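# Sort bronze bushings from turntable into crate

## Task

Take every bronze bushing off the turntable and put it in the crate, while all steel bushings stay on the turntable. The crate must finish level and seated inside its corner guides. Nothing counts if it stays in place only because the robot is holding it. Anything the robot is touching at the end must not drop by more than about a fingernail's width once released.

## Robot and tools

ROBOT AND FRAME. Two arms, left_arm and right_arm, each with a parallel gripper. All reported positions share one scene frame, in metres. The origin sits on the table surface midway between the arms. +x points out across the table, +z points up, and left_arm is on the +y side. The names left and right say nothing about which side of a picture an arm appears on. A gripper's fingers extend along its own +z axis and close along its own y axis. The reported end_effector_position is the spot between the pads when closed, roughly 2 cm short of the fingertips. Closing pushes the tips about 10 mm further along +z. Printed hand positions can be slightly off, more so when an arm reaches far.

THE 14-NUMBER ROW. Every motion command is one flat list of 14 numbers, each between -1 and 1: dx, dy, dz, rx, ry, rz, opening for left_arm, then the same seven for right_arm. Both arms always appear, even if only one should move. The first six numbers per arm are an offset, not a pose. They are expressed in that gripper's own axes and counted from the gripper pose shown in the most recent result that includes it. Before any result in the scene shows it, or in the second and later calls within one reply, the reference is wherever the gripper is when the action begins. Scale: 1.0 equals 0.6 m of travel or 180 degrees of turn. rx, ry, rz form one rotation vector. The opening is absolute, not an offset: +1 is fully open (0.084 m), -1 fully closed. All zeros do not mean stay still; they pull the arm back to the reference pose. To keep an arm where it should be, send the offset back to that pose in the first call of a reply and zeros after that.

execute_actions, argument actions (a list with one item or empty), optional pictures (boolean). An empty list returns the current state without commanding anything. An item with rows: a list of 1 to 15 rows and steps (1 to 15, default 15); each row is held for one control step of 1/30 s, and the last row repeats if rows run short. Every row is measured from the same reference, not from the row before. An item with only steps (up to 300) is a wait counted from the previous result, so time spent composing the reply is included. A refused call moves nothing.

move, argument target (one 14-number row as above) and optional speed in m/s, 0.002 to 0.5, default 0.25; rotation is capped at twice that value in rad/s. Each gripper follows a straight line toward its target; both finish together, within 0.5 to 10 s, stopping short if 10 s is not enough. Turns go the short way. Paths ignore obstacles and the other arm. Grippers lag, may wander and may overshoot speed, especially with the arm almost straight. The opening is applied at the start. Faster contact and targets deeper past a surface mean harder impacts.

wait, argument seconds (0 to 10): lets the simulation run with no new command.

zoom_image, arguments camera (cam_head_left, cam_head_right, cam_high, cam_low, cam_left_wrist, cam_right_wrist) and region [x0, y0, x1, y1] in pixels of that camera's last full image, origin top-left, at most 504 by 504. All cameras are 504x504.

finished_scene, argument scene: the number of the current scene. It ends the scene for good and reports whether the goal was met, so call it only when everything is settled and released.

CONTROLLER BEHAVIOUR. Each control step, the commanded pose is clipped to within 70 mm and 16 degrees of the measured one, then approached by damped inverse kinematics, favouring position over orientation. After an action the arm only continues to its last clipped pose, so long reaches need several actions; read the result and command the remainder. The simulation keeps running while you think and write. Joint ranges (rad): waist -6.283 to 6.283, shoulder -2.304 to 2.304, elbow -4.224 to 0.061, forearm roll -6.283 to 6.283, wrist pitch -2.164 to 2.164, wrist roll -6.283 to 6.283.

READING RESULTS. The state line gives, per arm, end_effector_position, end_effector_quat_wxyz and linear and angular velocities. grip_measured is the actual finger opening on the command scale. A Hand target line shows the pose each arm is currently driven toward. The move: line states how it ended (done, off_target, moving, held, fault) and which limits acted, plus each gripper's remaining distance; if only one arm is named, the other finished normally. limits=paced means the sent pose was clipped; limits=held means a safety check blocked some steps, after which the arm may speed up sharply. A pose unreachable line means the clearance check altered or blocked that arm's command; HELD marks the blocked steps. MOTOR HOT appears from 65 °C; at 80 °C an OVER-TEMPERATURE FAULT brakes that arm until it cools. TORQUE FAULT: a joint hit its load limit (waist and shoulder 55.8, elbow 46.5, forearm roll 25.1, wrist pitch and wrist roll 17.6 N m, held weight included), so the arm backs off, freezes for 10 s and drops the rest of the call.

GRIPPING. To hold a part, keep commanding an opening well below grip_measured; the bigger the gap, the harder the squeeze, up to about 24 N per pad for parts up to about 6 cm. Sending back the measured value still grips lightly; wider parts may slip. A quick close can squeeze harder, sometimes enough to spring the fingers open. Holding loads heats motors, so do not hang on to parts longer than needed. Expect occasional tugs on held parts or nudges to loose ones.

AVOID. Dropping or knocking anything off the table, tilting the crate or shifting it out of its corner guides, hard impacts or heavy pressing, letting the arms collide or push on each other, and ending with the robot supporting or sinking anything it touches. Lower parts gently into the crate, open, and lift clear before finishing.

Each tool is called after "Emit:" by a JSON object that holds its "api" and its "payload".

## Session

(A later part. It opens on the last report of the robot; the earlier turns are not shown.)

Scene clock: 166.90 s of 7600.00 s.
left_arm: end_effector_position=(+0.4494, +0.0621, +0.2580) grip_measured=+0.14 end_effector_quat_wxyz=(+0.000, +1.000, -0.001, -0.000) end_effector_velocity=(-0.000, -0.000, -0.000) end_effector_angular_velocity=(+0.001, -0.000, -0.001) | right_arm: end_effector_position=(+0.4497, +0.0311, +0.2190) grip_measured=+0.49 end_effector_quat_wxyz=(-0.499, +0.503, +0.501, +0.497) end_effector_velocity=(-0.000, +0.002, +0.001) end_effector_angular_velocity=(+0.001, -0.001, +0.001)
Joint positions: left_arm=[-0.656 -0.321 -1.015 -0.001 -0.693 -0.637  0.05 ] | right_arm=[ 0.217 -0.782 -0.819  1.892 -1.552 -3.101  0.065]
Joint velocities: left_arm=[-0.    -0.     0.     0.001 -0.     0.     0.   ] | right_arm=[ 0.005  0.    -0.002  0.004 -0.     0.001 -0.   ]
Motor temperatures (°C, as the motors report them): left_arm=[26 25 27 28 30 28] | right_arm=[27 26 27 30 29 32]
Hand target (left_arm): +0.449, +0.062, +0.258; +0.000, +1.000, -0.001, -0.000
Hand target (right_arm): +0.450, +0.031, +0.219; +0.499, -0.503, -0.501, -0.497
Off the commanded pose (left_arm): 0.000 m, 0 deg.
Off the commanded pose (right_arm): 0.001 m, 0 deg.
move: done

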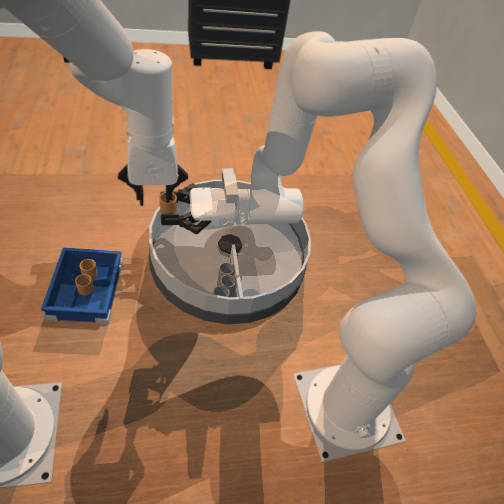

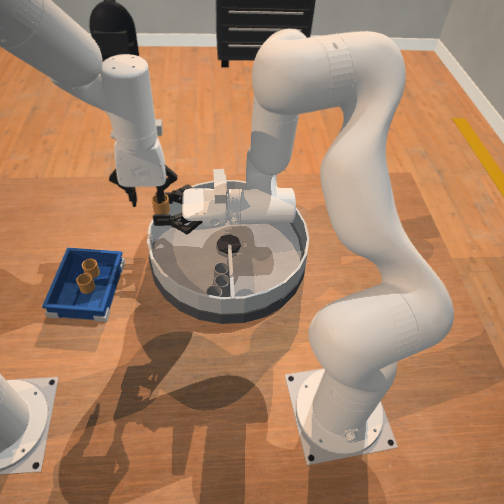

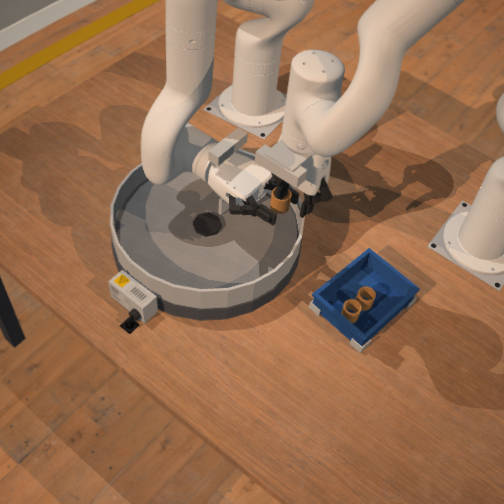

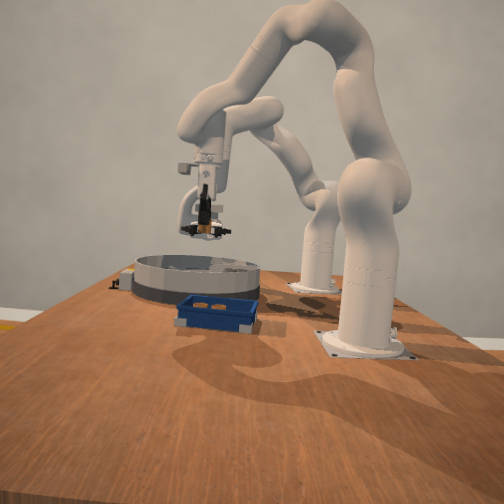

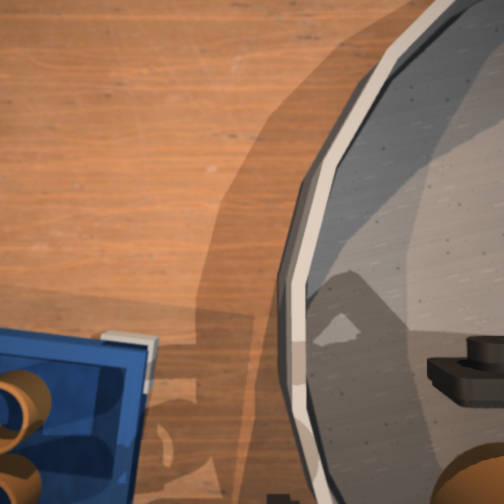

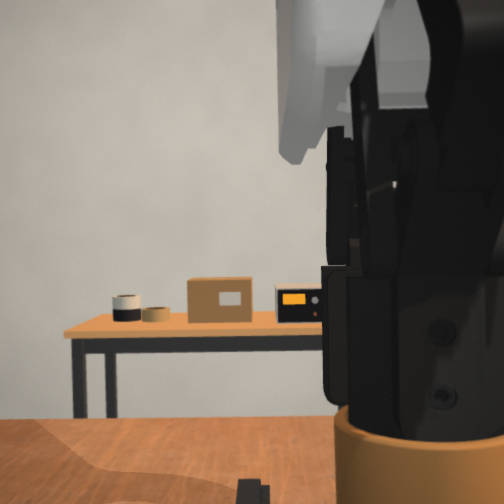

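Emit:
{"api": "move", "payload": {"target": [0,0,0,0,0,0,0.15,0.005,0,0,0,0,0,0.1]}}

Emit:
{"api": "move", "payload": {"target": [0,0,0,0,0,0,0.15,0,0,0,0,0,0,-1]}}

Emit:
{"api": "move", "payload": {"target": [0.009,0.0008,-0.013,0,0,0.061,0.15,0,0,0,0,0,0,-1], "speed": 0.08}}

Emit:
{"api": "move", "payload": {"target": [-0.009,0.0008,-0.02,0,0,-0.061,0.15,0,0,0,0,0,0,-1], "speed": 0.08}}

Scene clock: 168.73 s of 7600.00 s.
left_arm: end_effector_position=(+0.4494, +0.0621, +0.2580) grip_measured=+0.14 end_effector_quat_wxyz=(+0.000, +1.000, -0.001, -0.000) end_effector_velocity=(-0.000, +0.000, -0.000) end_effector_angular_velocity=(-0.000, +0.000, +0.001) | right_arm: end_effector_position=(+0.4497, +0.0311, +0.2220) grip_measured=+0.09 end_effector_quat_wxyz=(-0.499, +0.503, +0.501, +0.497) end_effector_velocity=(+0.000, -0.000, +0.001) end_effector_angular_velocity=(+0.001, -0.000, -0.000)
Joint positions: left_arm=[-0.656 -0.321 -1.015 -0.001 -0.693 -0.637  0.05 ] | right_arm=[ 0.217 -0.774 -0.817  1.892 -1.55  -3.096  0.048]
Joint velocities: left_arm=[ 0.    -0.    -0.    -0.001 -0.    -0.    -0.   ] | right_arm=[-0.     0.002  0.001  0.    -0.     0.001 -0.   ]
Motor temperatures (°C, as the motors report them): left_arm=[26 25 27 28 30 28] | right_arm=[27 26 27 30 29 32]
Hand target (left_arm): +0.449, +0.062, +0.258; +0.000, +1.000, -0.001, -0.000
Hand target (right_arm): +0.450, +0.031, +0.222; +0.499, -0.503, -0.501, -0.497
Off the commanded pose (left_arm): 0.000 m, 0 deg.
Off the commanded pose (right_arm): 0.000 m, 0 deg.
move: done

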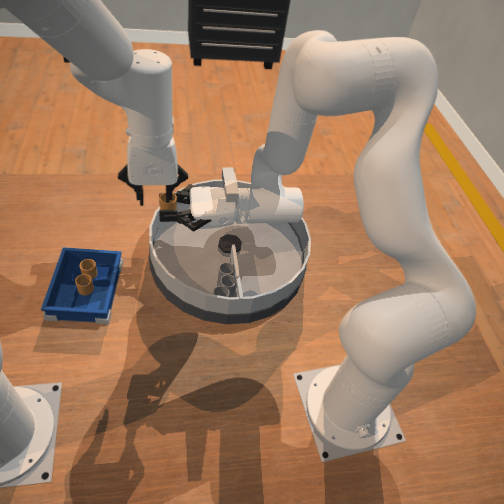

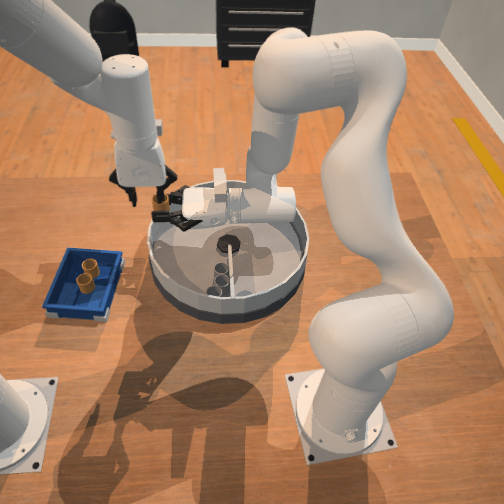

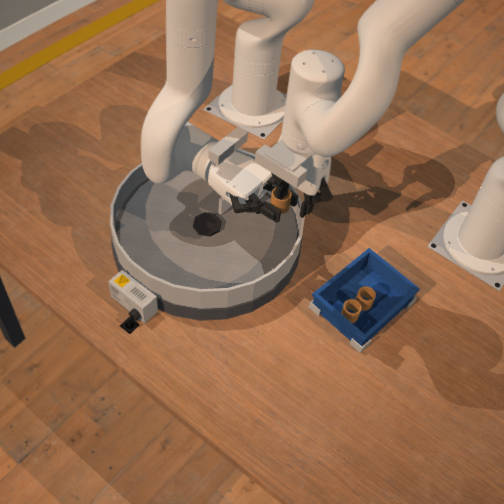

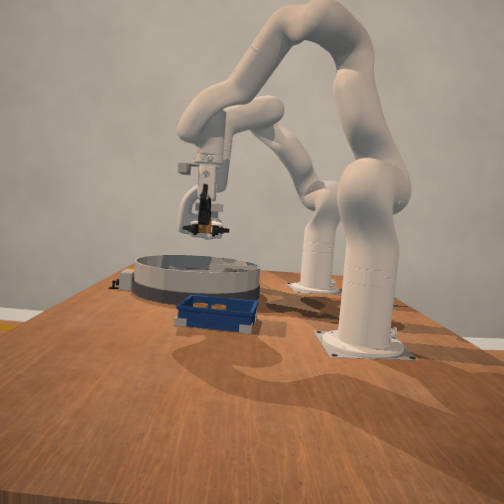

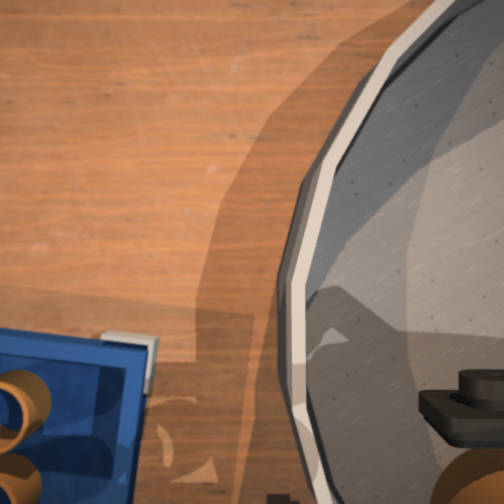

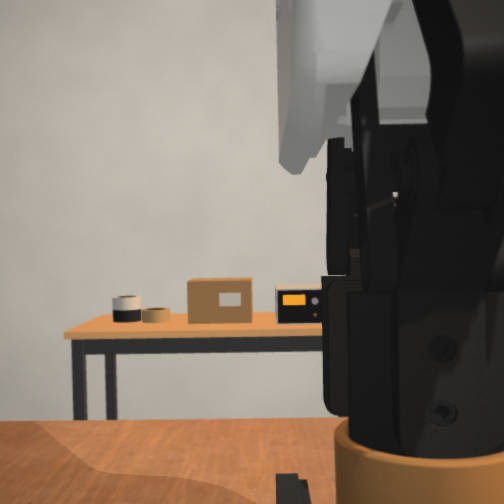

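Scene clock: 169.23 s of 7600.00 s.
left_arm: end_effector_position=(+0.4494, +0.0621, +0.2580) grip_measured=+0.14 end_effector_quat_wxyz=(+0.000, +1.000, -0.001, -0.000) end_effector_velocity=(-0.000, -0.000, -0.000) end_effector_angular_velocity=(+0.000, +0.000, -0.000) | right_arm: end_effector_position=(+0.4496, +0.0311, +0.2219) grip_measured=-0.15 end_effector_quat_wxyz=(-0.499, +0.503, +0.501, +0.497) end_effector_velocity=(+0.000, -0.000, -0.000) end_effector_angular_velocity=(-0.000, +0.000, -0.001)
Joint positions: left_arm=[-0.656 -0.321 -1.015 -0.001 -0.693 -0.637  0.05 ] | right_arm=[ 0.217 -0.774 -0.817  1.892 -1.55  -3.096  0.038]
Joint velocities: left_arm=[-0. -0.  0. -0. -0.  0. -0.] | right_arm=[-0.001 -0.    -0.     0.     0.    -0.    -0.   ]
Motor temperatures (°C, as the motors report them): left_arm=[26 25 27 28 30 28] | right_arm=[27 26 27 30 29 32]
Hand target (left_arm): +0.449, +0.062, +0.258; +0.000, +1.000, -0.001, -0.000
Hand target (right_arm): +0.450, +0.031, +0.222; +0.499, -0.503, -0.501, -0.497
Off the commanded pose (left_arm): 0.000 m, 0 deg.
Off the commanded pose (right_arm): 0.000 m, 0 deg.
move: done

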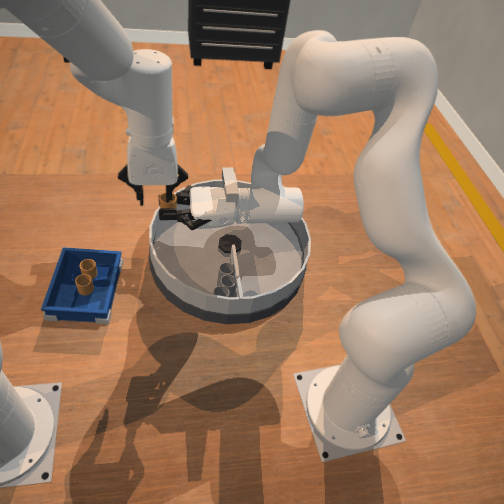

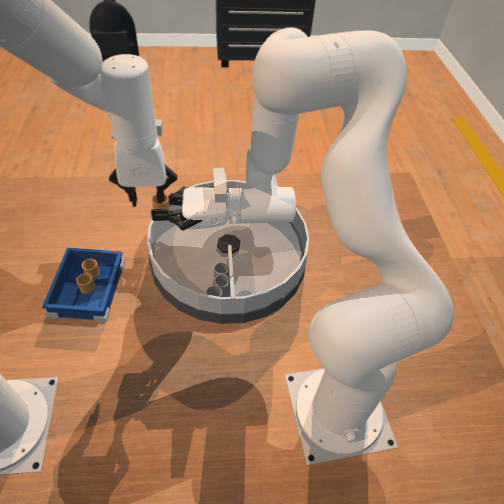

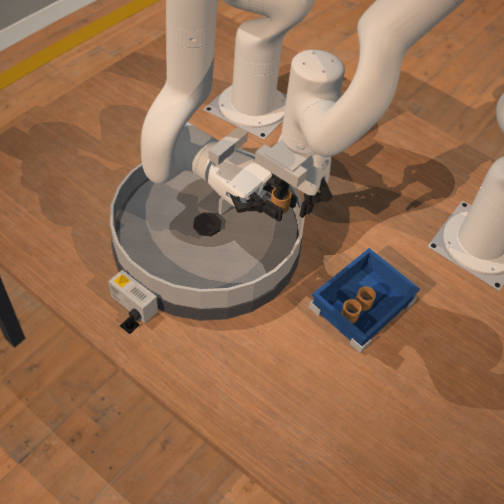

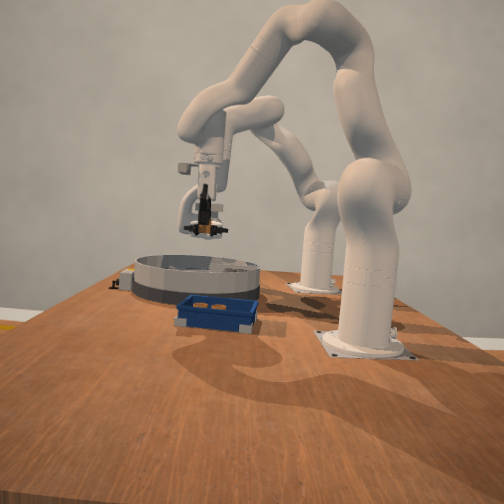

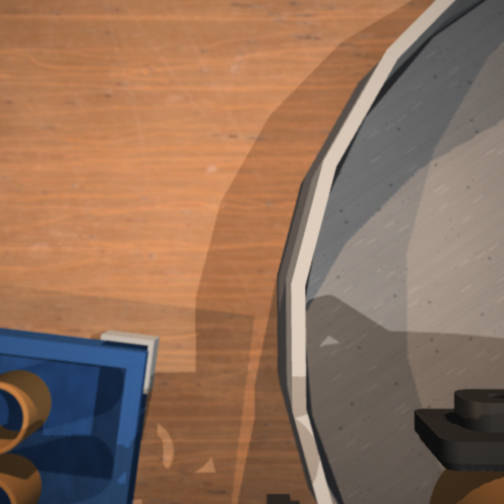

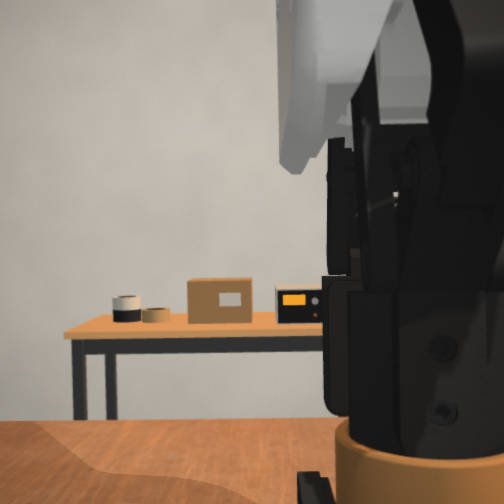

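Scene clock: 170.70 s of 7600.00 s.
left_arm: end_effector_position=(+0.4548, +0.0615, +0.2658) grip_measured=+0.14 end_effector_quat_wxyz=(+0.000, +0.995, -0.096, +0.000) end_effector_velocity=(+0.000, +0.000, +0.000) end_effector_angular_velocity=(-0.000, +0.001, -0.009) | right_arm: end_effector_position=(+0.4496, +0.0311, +0.2219) grip_measured=-0.15 end_effector_quat_wxyz=(-0.499, +0.503, +0.501, +0.497) end_effector_velocity=(+0.000, +0.000, +0.001) end_effector_angular_velocity=(+0.001, -0.001, +0.000)
Joint positions: left_arm=[-0.65  -0.321 -1.035 -0.001 -0.713 -0.441  0.05 ] | right_arm=[ 0.217 -0.774 -0.817  1.892 -1.55  -3.096  0.038]
Joint velocities: left_arm=[ 0.001 -0.    -0.001 -0.001 -0.001  0.01   0.   ] | right_arm=[ 0.     0.001  0.    -0.    -0.001 -0.    -0.   ]
Motor temperatures (°C, as the motors report them): left_arm=[26 25 27 28 30 28] | right_arm=[27 26 27 30 29 32]
Hand target (left_arm): +0.455, +0.062, +0.266; +0.000, +0.995, -0.096, -0.000
Hand target (right_arm): +0.450, +0.031, +0.222; +0.499, -0.503, -0.501, -0.497
Off the commanded pose (left_arm): 0.000 m, 0 deg.
Off the commanded pose (right_arm): 0.000 m, 0 deg.
move: done

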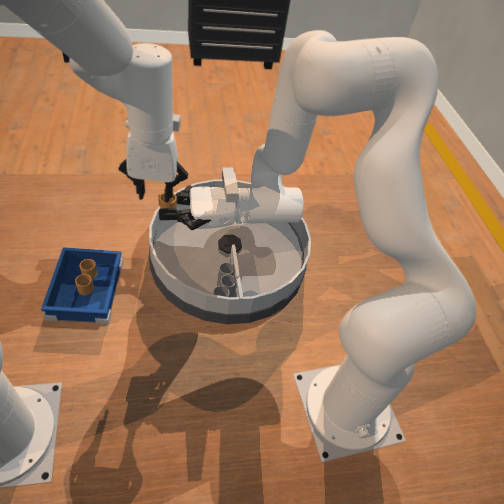

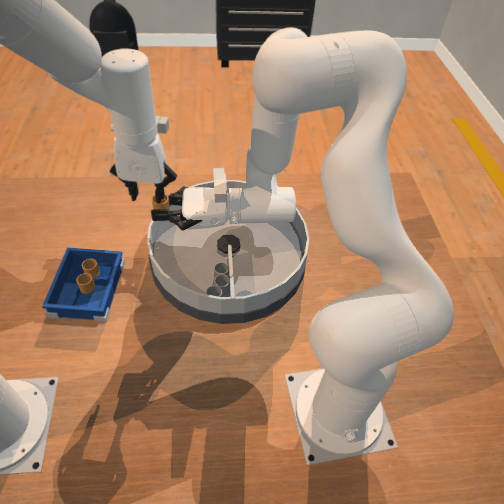

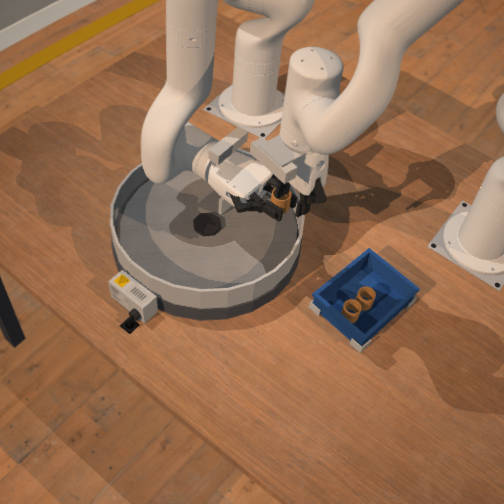

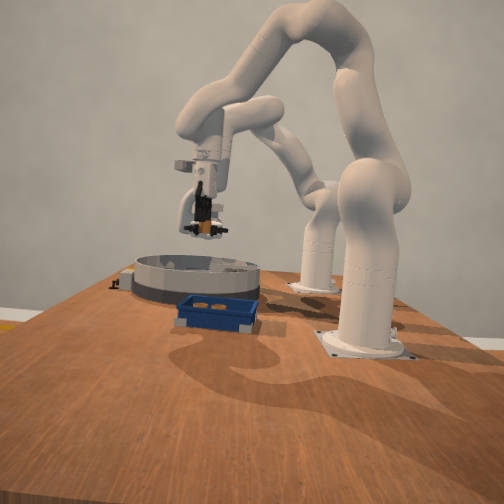

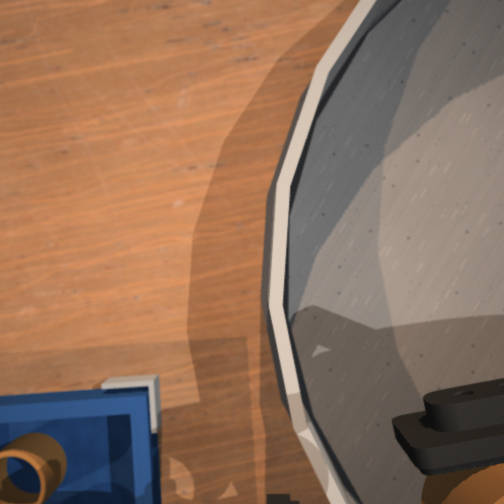

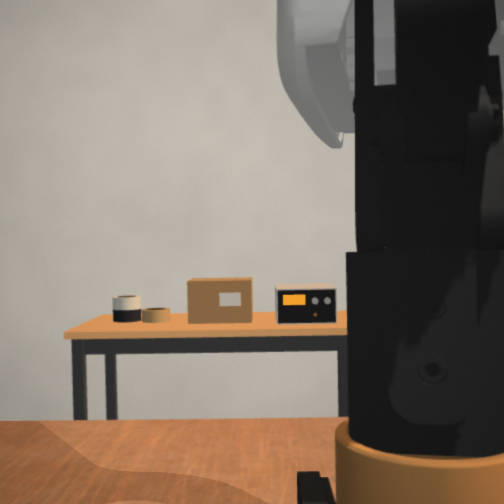

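Scene clock: 172.17 s of 7600.00 s.
left_arm: end_effector_position=(+0.4494, +0.0621, +0.2777) grip_measured=+0.14 end_effector_quat_wxyz=(+0.000, +1.000, -0.001, -0.000) end_effector_velocity=(-0.000, +0.000, +0.000) end_effector_angular_velocity=(+0.001, -0.000, +0.009) | right_arm: end_effector_position=(+0.4496, +0.0311, +0.2219) grip_measured=-0.15 end_effector_quat_wxyz=(-0.499, +0.503, +0.501, +0.497) end_effector_velocity=(+0.000, -0.000, +0.000) end_effector_angular_velocity=(+0.000, -0.000, -0.000)
Joint positions: left_arm=[-0.656 -0.295 -1.032 -0.001 -0.736 -0.637  0.05 ] | right_arm=[ 0.217 -0.774 -0.817  1.892 -1.55  -3.096  0.038]
Joint velocities: left_arm=[-0.     0.001  0.     0.001 -0.001 -0.01  -0.   ] | right_arm=[-0.  0. -0. -0. -0. -0. -0.]
Motor temperatures (°C, as the motors report them): left_arm=[26 25 27 28 30 28] | right_arm=[27 26 27 30 29 32]
Hand target (left_arm): +0.449, +0.062, +0.278; +0.000, +1.000, -0.000, -0.000
Hand target (right_arm): +0.450, +0.031, +0.222; +0.499, -0.503, -0.501, -0.497
Off the commanded pose (left_arm): 0.000 m, 0 deg.
Off the commanded pose (right_arm): 0.000 m, 0 deg.
move: done

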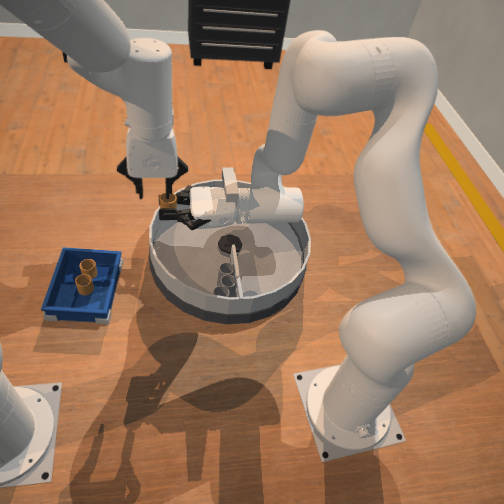

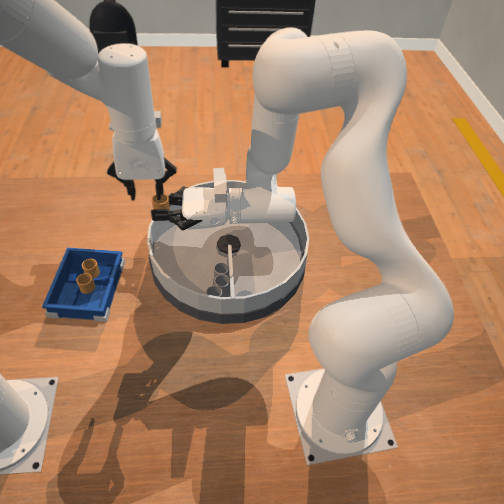

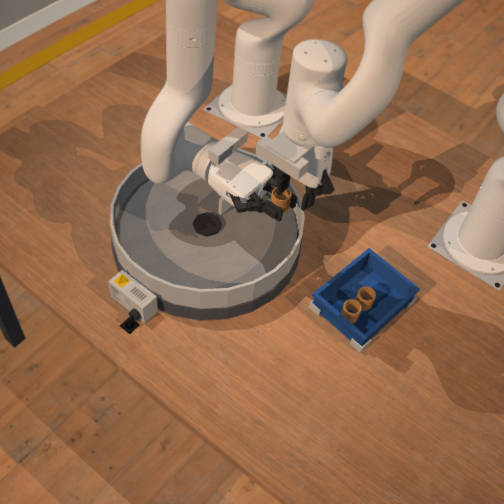

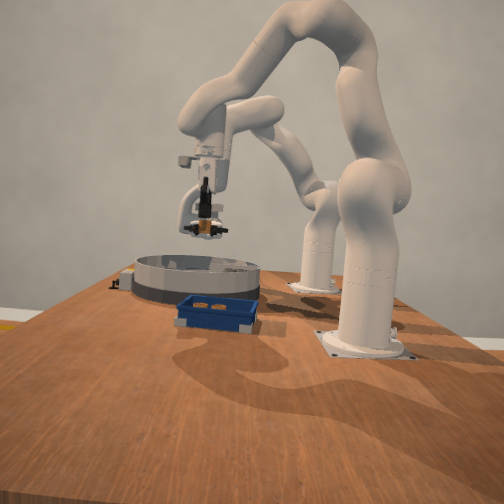

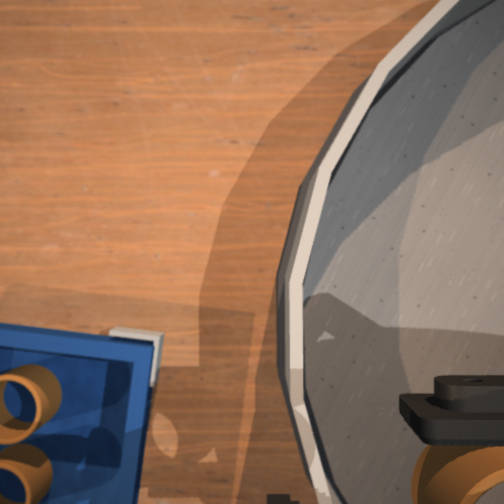

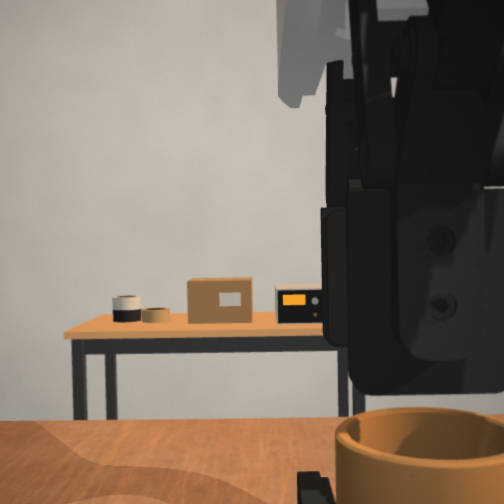

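Emit:
{"api": "move", "payload": {"target": [0,0.046,0,0,0,0,0.15,0,0,0,0,0,0,-1], "speed": 0.08}}

Emit:
{"api": "move", "payload": {"target": [0,0,0.033,0,0,0,0.15,0,0,0,0,0,0,-1], "speed": 0.06}}

Emit:
{"api": "move", "payload": {"target": [0,0,0,0,0,0,-0.7,0,0,0,0,0,0,-1]}}

Scene clock: 174.17 s of 7600.00 s.
left_arm: end_effector_position=(+0.4495, +0.0347, +0.2778) grip_measured=+0.14 end_effector_quat_wxyz=(+0.000, +1.000, -0.001, +0.000) end_effector_velocity=(-0.000, -0.001, +0.000) end_effector_angular_velocity=(+0.000, +0.000, +0.002) | right_arm: end_effector_position=(+0.4496, +0.0311, +0.2219) grip_measured=-0.15 end_effector_quat_wxyz=(-0.499, +0.503, +0.501, +0.497) end_effector_velocity=(+0.000, +0.000, +0.000) end_effector_angular_velocity=(+0.000, -0.000, +0.000)
Joint positions: left_arm=[-0.697 -0.334 -1.082 -0.001 -0.748 -0.679  0.05 ] | right_arm=[ 0.217 -0.774 -0.817  1.892 -1.55  -3.096  0.038]
Joint velocities: left_arm=[-0.002 -0.002 -0.003  0.    -0.001 -0.004 -0.   ] | right_arm=[ 0.     0.001  0.    -0.    -0.     0.     0.   ]
Motor temperatures (°C, as the motors report them): left_arm=[26 25 27 28 30 28] | right_arm=[27 26 27 30 29 32]
Hand target (left_arm): +0.450, +0.035, +0.278; +0.000, +1.000, -0.001, +0.000
Hand target (right_arm): +0.450, +0.031, +0.222; +0.499, -0.503, -0.501, -0.497
Off the commanded pose (left_arm): 0.000 m, 0 deg.
Off the commanded pose (right_arm): 0.000 m, 0 deg.
move: done

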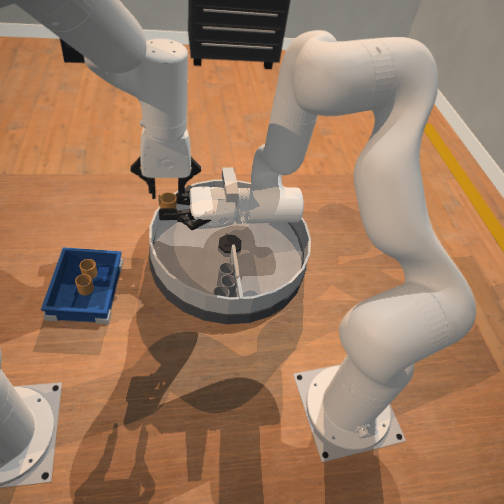

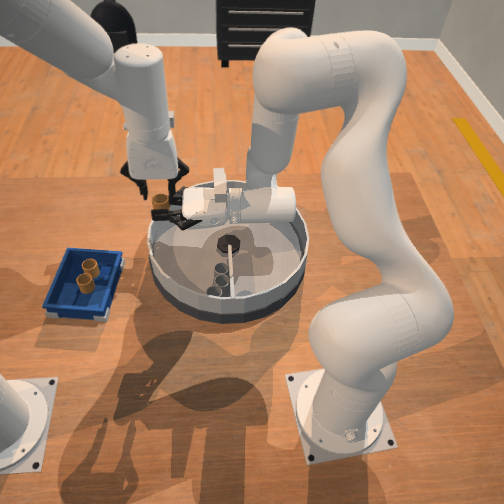

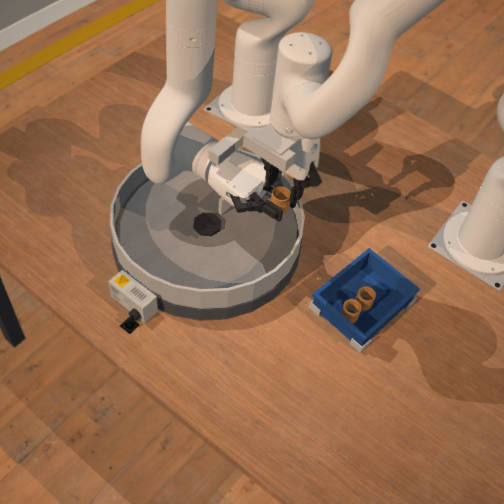

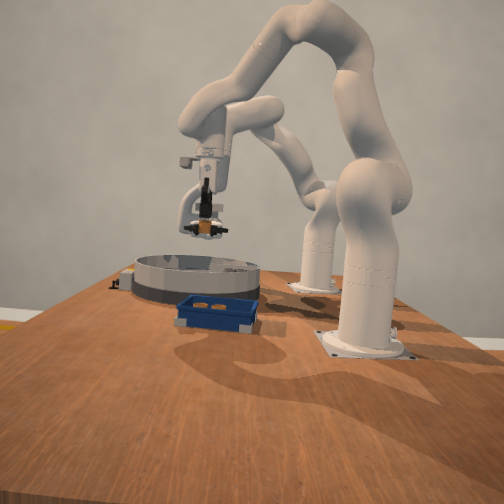

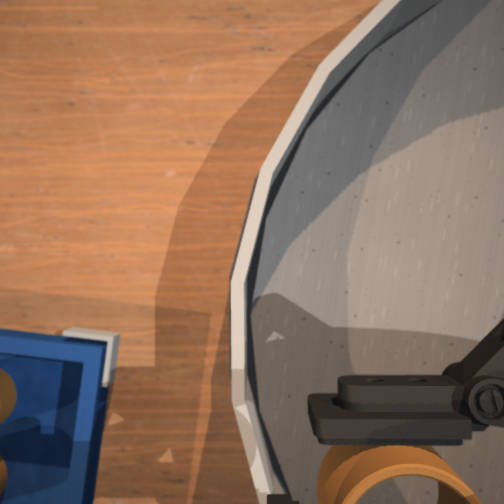

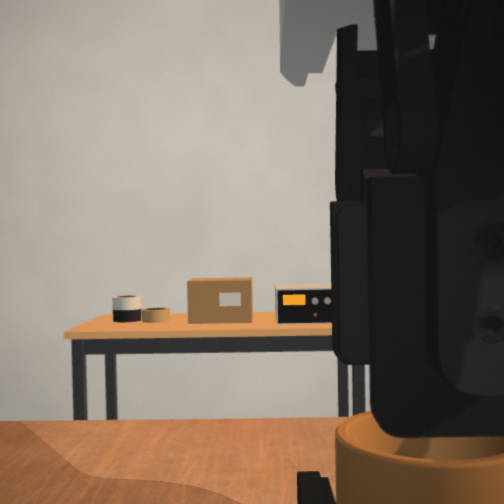

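Scene clock: 174.93 s of 7600.00 s.
left_arm: end_effector_position=(+0.4495, +0.0347, +0.2582) grip_measured=+0.14 end_effector_quat_wxyz=(+0.000, +1.000, -0.001, +0.000) end_effector_velocity=(+0.000, -0.000, -0.001) end_effector_angular_velocity=(-0.001, -0.000, +0.000) | right_arm: end_effector_position=(+0.4496, +0.0311, +0.2219) grip_measured=-0.15 end_effector_quat_wxyz=(-0.499, +0.503, +0.501, +0.497) end_effector_velocity=(-0.000, -0.000, -0.001) end_effector_angular_velocity=(-0.001, +0.001, +0.000)
Joint positions: left_arm=[-0.697 -0.359 -1.065 -0.001 -0.706 -0.679  0.05 ] | right_arm=[ 0.217 -0.774 -0.817  1.892 -1.55  -3.096  0.038]
Joint velocities: left_arm=[ 0.    -0.002  0.001 -0.     0.003  0.    -0.   ] | right_arm=[-0.    -0.001  0.    -0.     0.001  0.     0.   ]
Motor temperatures (°C, as the motors report them): left_arm=[26 25 27 28 30 28] | right_arm=[27 26 27 30 29 32]
Hand target (left_arm): +0.450, +0.035, +0.258; +0.000, +1.000, -0.001, +0.000
Hand target (right_arm): +0.450, +0.031, +0.222; +0.499, -0.503, -0.501, -0.497
Off the commanded pose (left_arm): 0.000 m, 0 deg.
Off the commanded pose (right_arm): 0.000 m, 0 deg.
move: done

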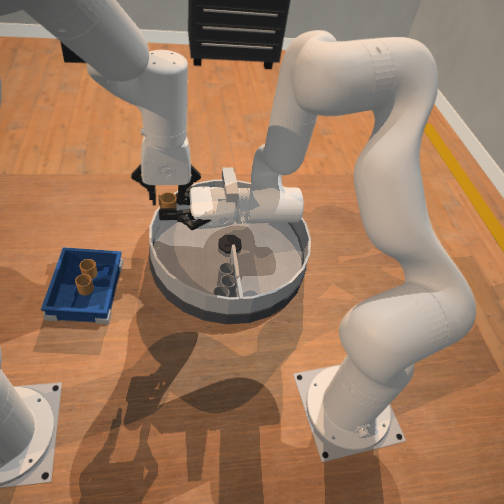

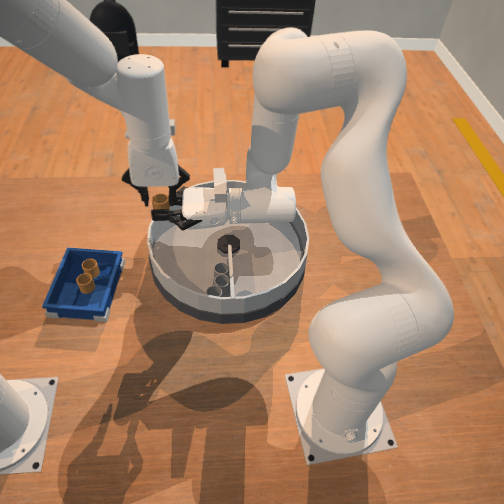

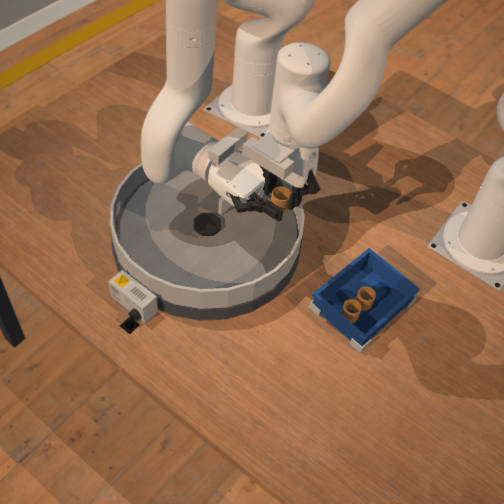

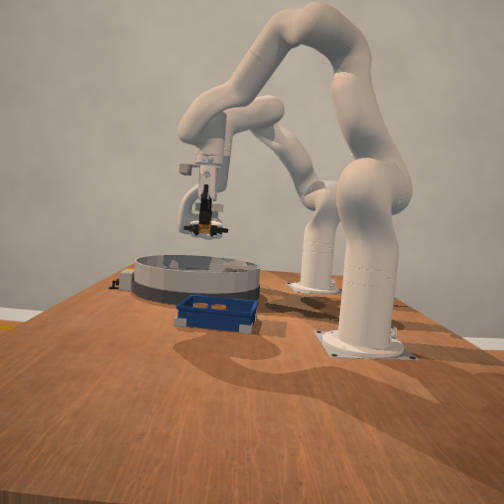

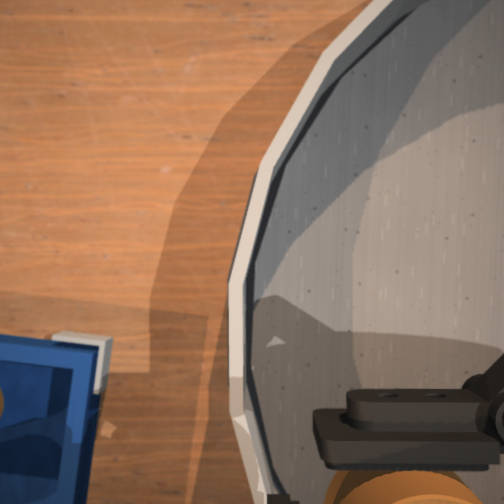

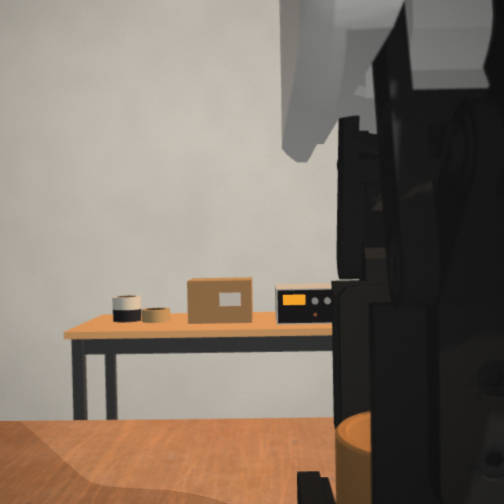

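Scene clock: 175.43 s of 7600.00 s.
left_arm: end_effector_position=(+0.4496, +0.0345, +0.2583) grip_measured=-0.15 end_effector_quat_wxyz=(+0.001, +1.000, -0.001, +0.000) end_effector_velocity=(-0.000, +0.001, -0.001) end_effector_angular_velocity=(+0.002, +0.001, +0.002) | right_arm: end_effector_position=(+0.4496, +0.0312, +0.2218) grip_measured=-0.15 end_effector_quat_wxyz=(-0.499, +0.503, +0.501, +0.497) end_effector_velocity=(-0.000, -0.000, +0.000) end_effector_angular_velocity=(+0.001, -0.000, +0.000)
Joint positions: left_arm=[-0.697 -0.359 -1.066 -0.001 -0.706 -0.679  0.038] | right_arm=[ 0.217 -0.774 -0.817  1.892 -1.55  -3.096  0.038]
Joint velocities: left_arm=[ 0.001 -0.     0.001  0.001 -0.001 -0.002 -0.   ] | right_arm=[-0.001  0.     0.001 -0.001 -0.001 -0.     0.   ]
Motor temperatures (°C, as the motors report them): left_arm=[26 25 27 28 30 28] | right_arm=[27 26 27 30 29 32]
Hand target (left_arm): +0.450, +0.035, +0.258; +0.000, +1.000, -0.001, +0.000
Hand target (right_arm): +0.450, +0.031, +0.222; +0.499, -0.503, -0.501, -0.497
Off the commanded pose (left_arm): 0.000 m, 0 deg.
Off the commanded pose (right_arm): 0.000 m, 0 deg.
move: done

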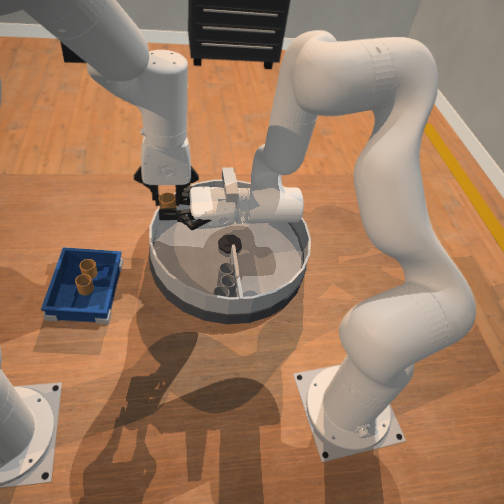

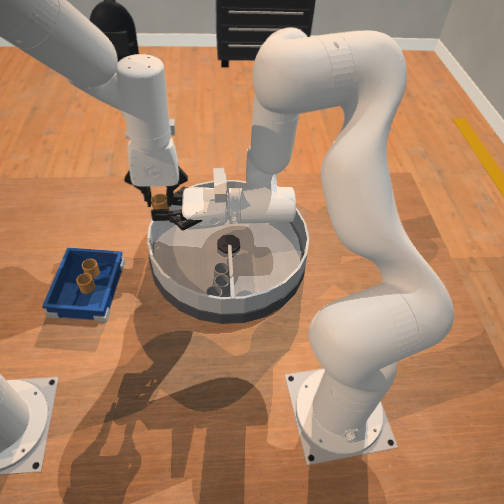

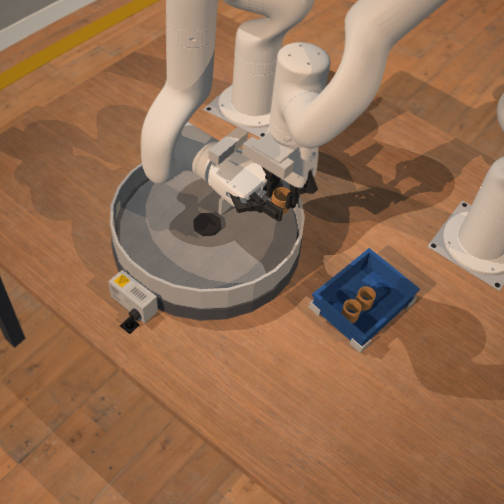

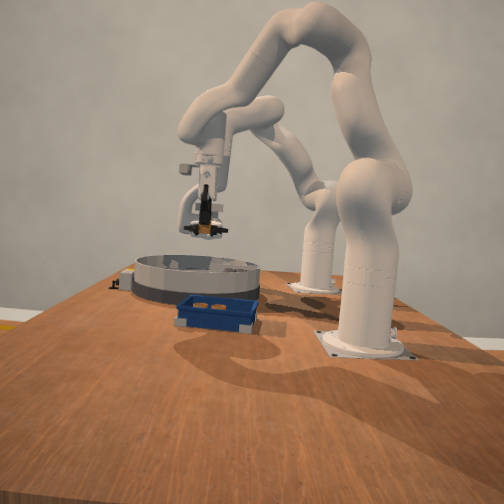

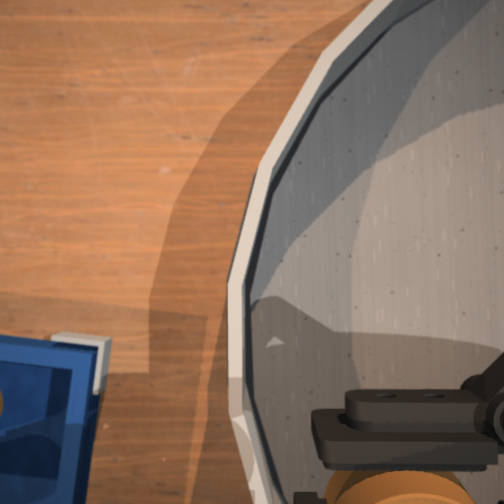

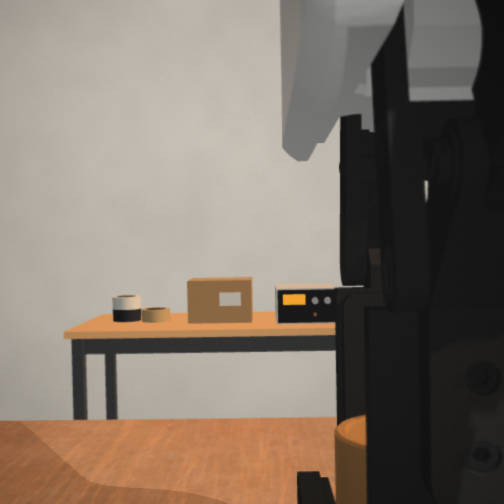

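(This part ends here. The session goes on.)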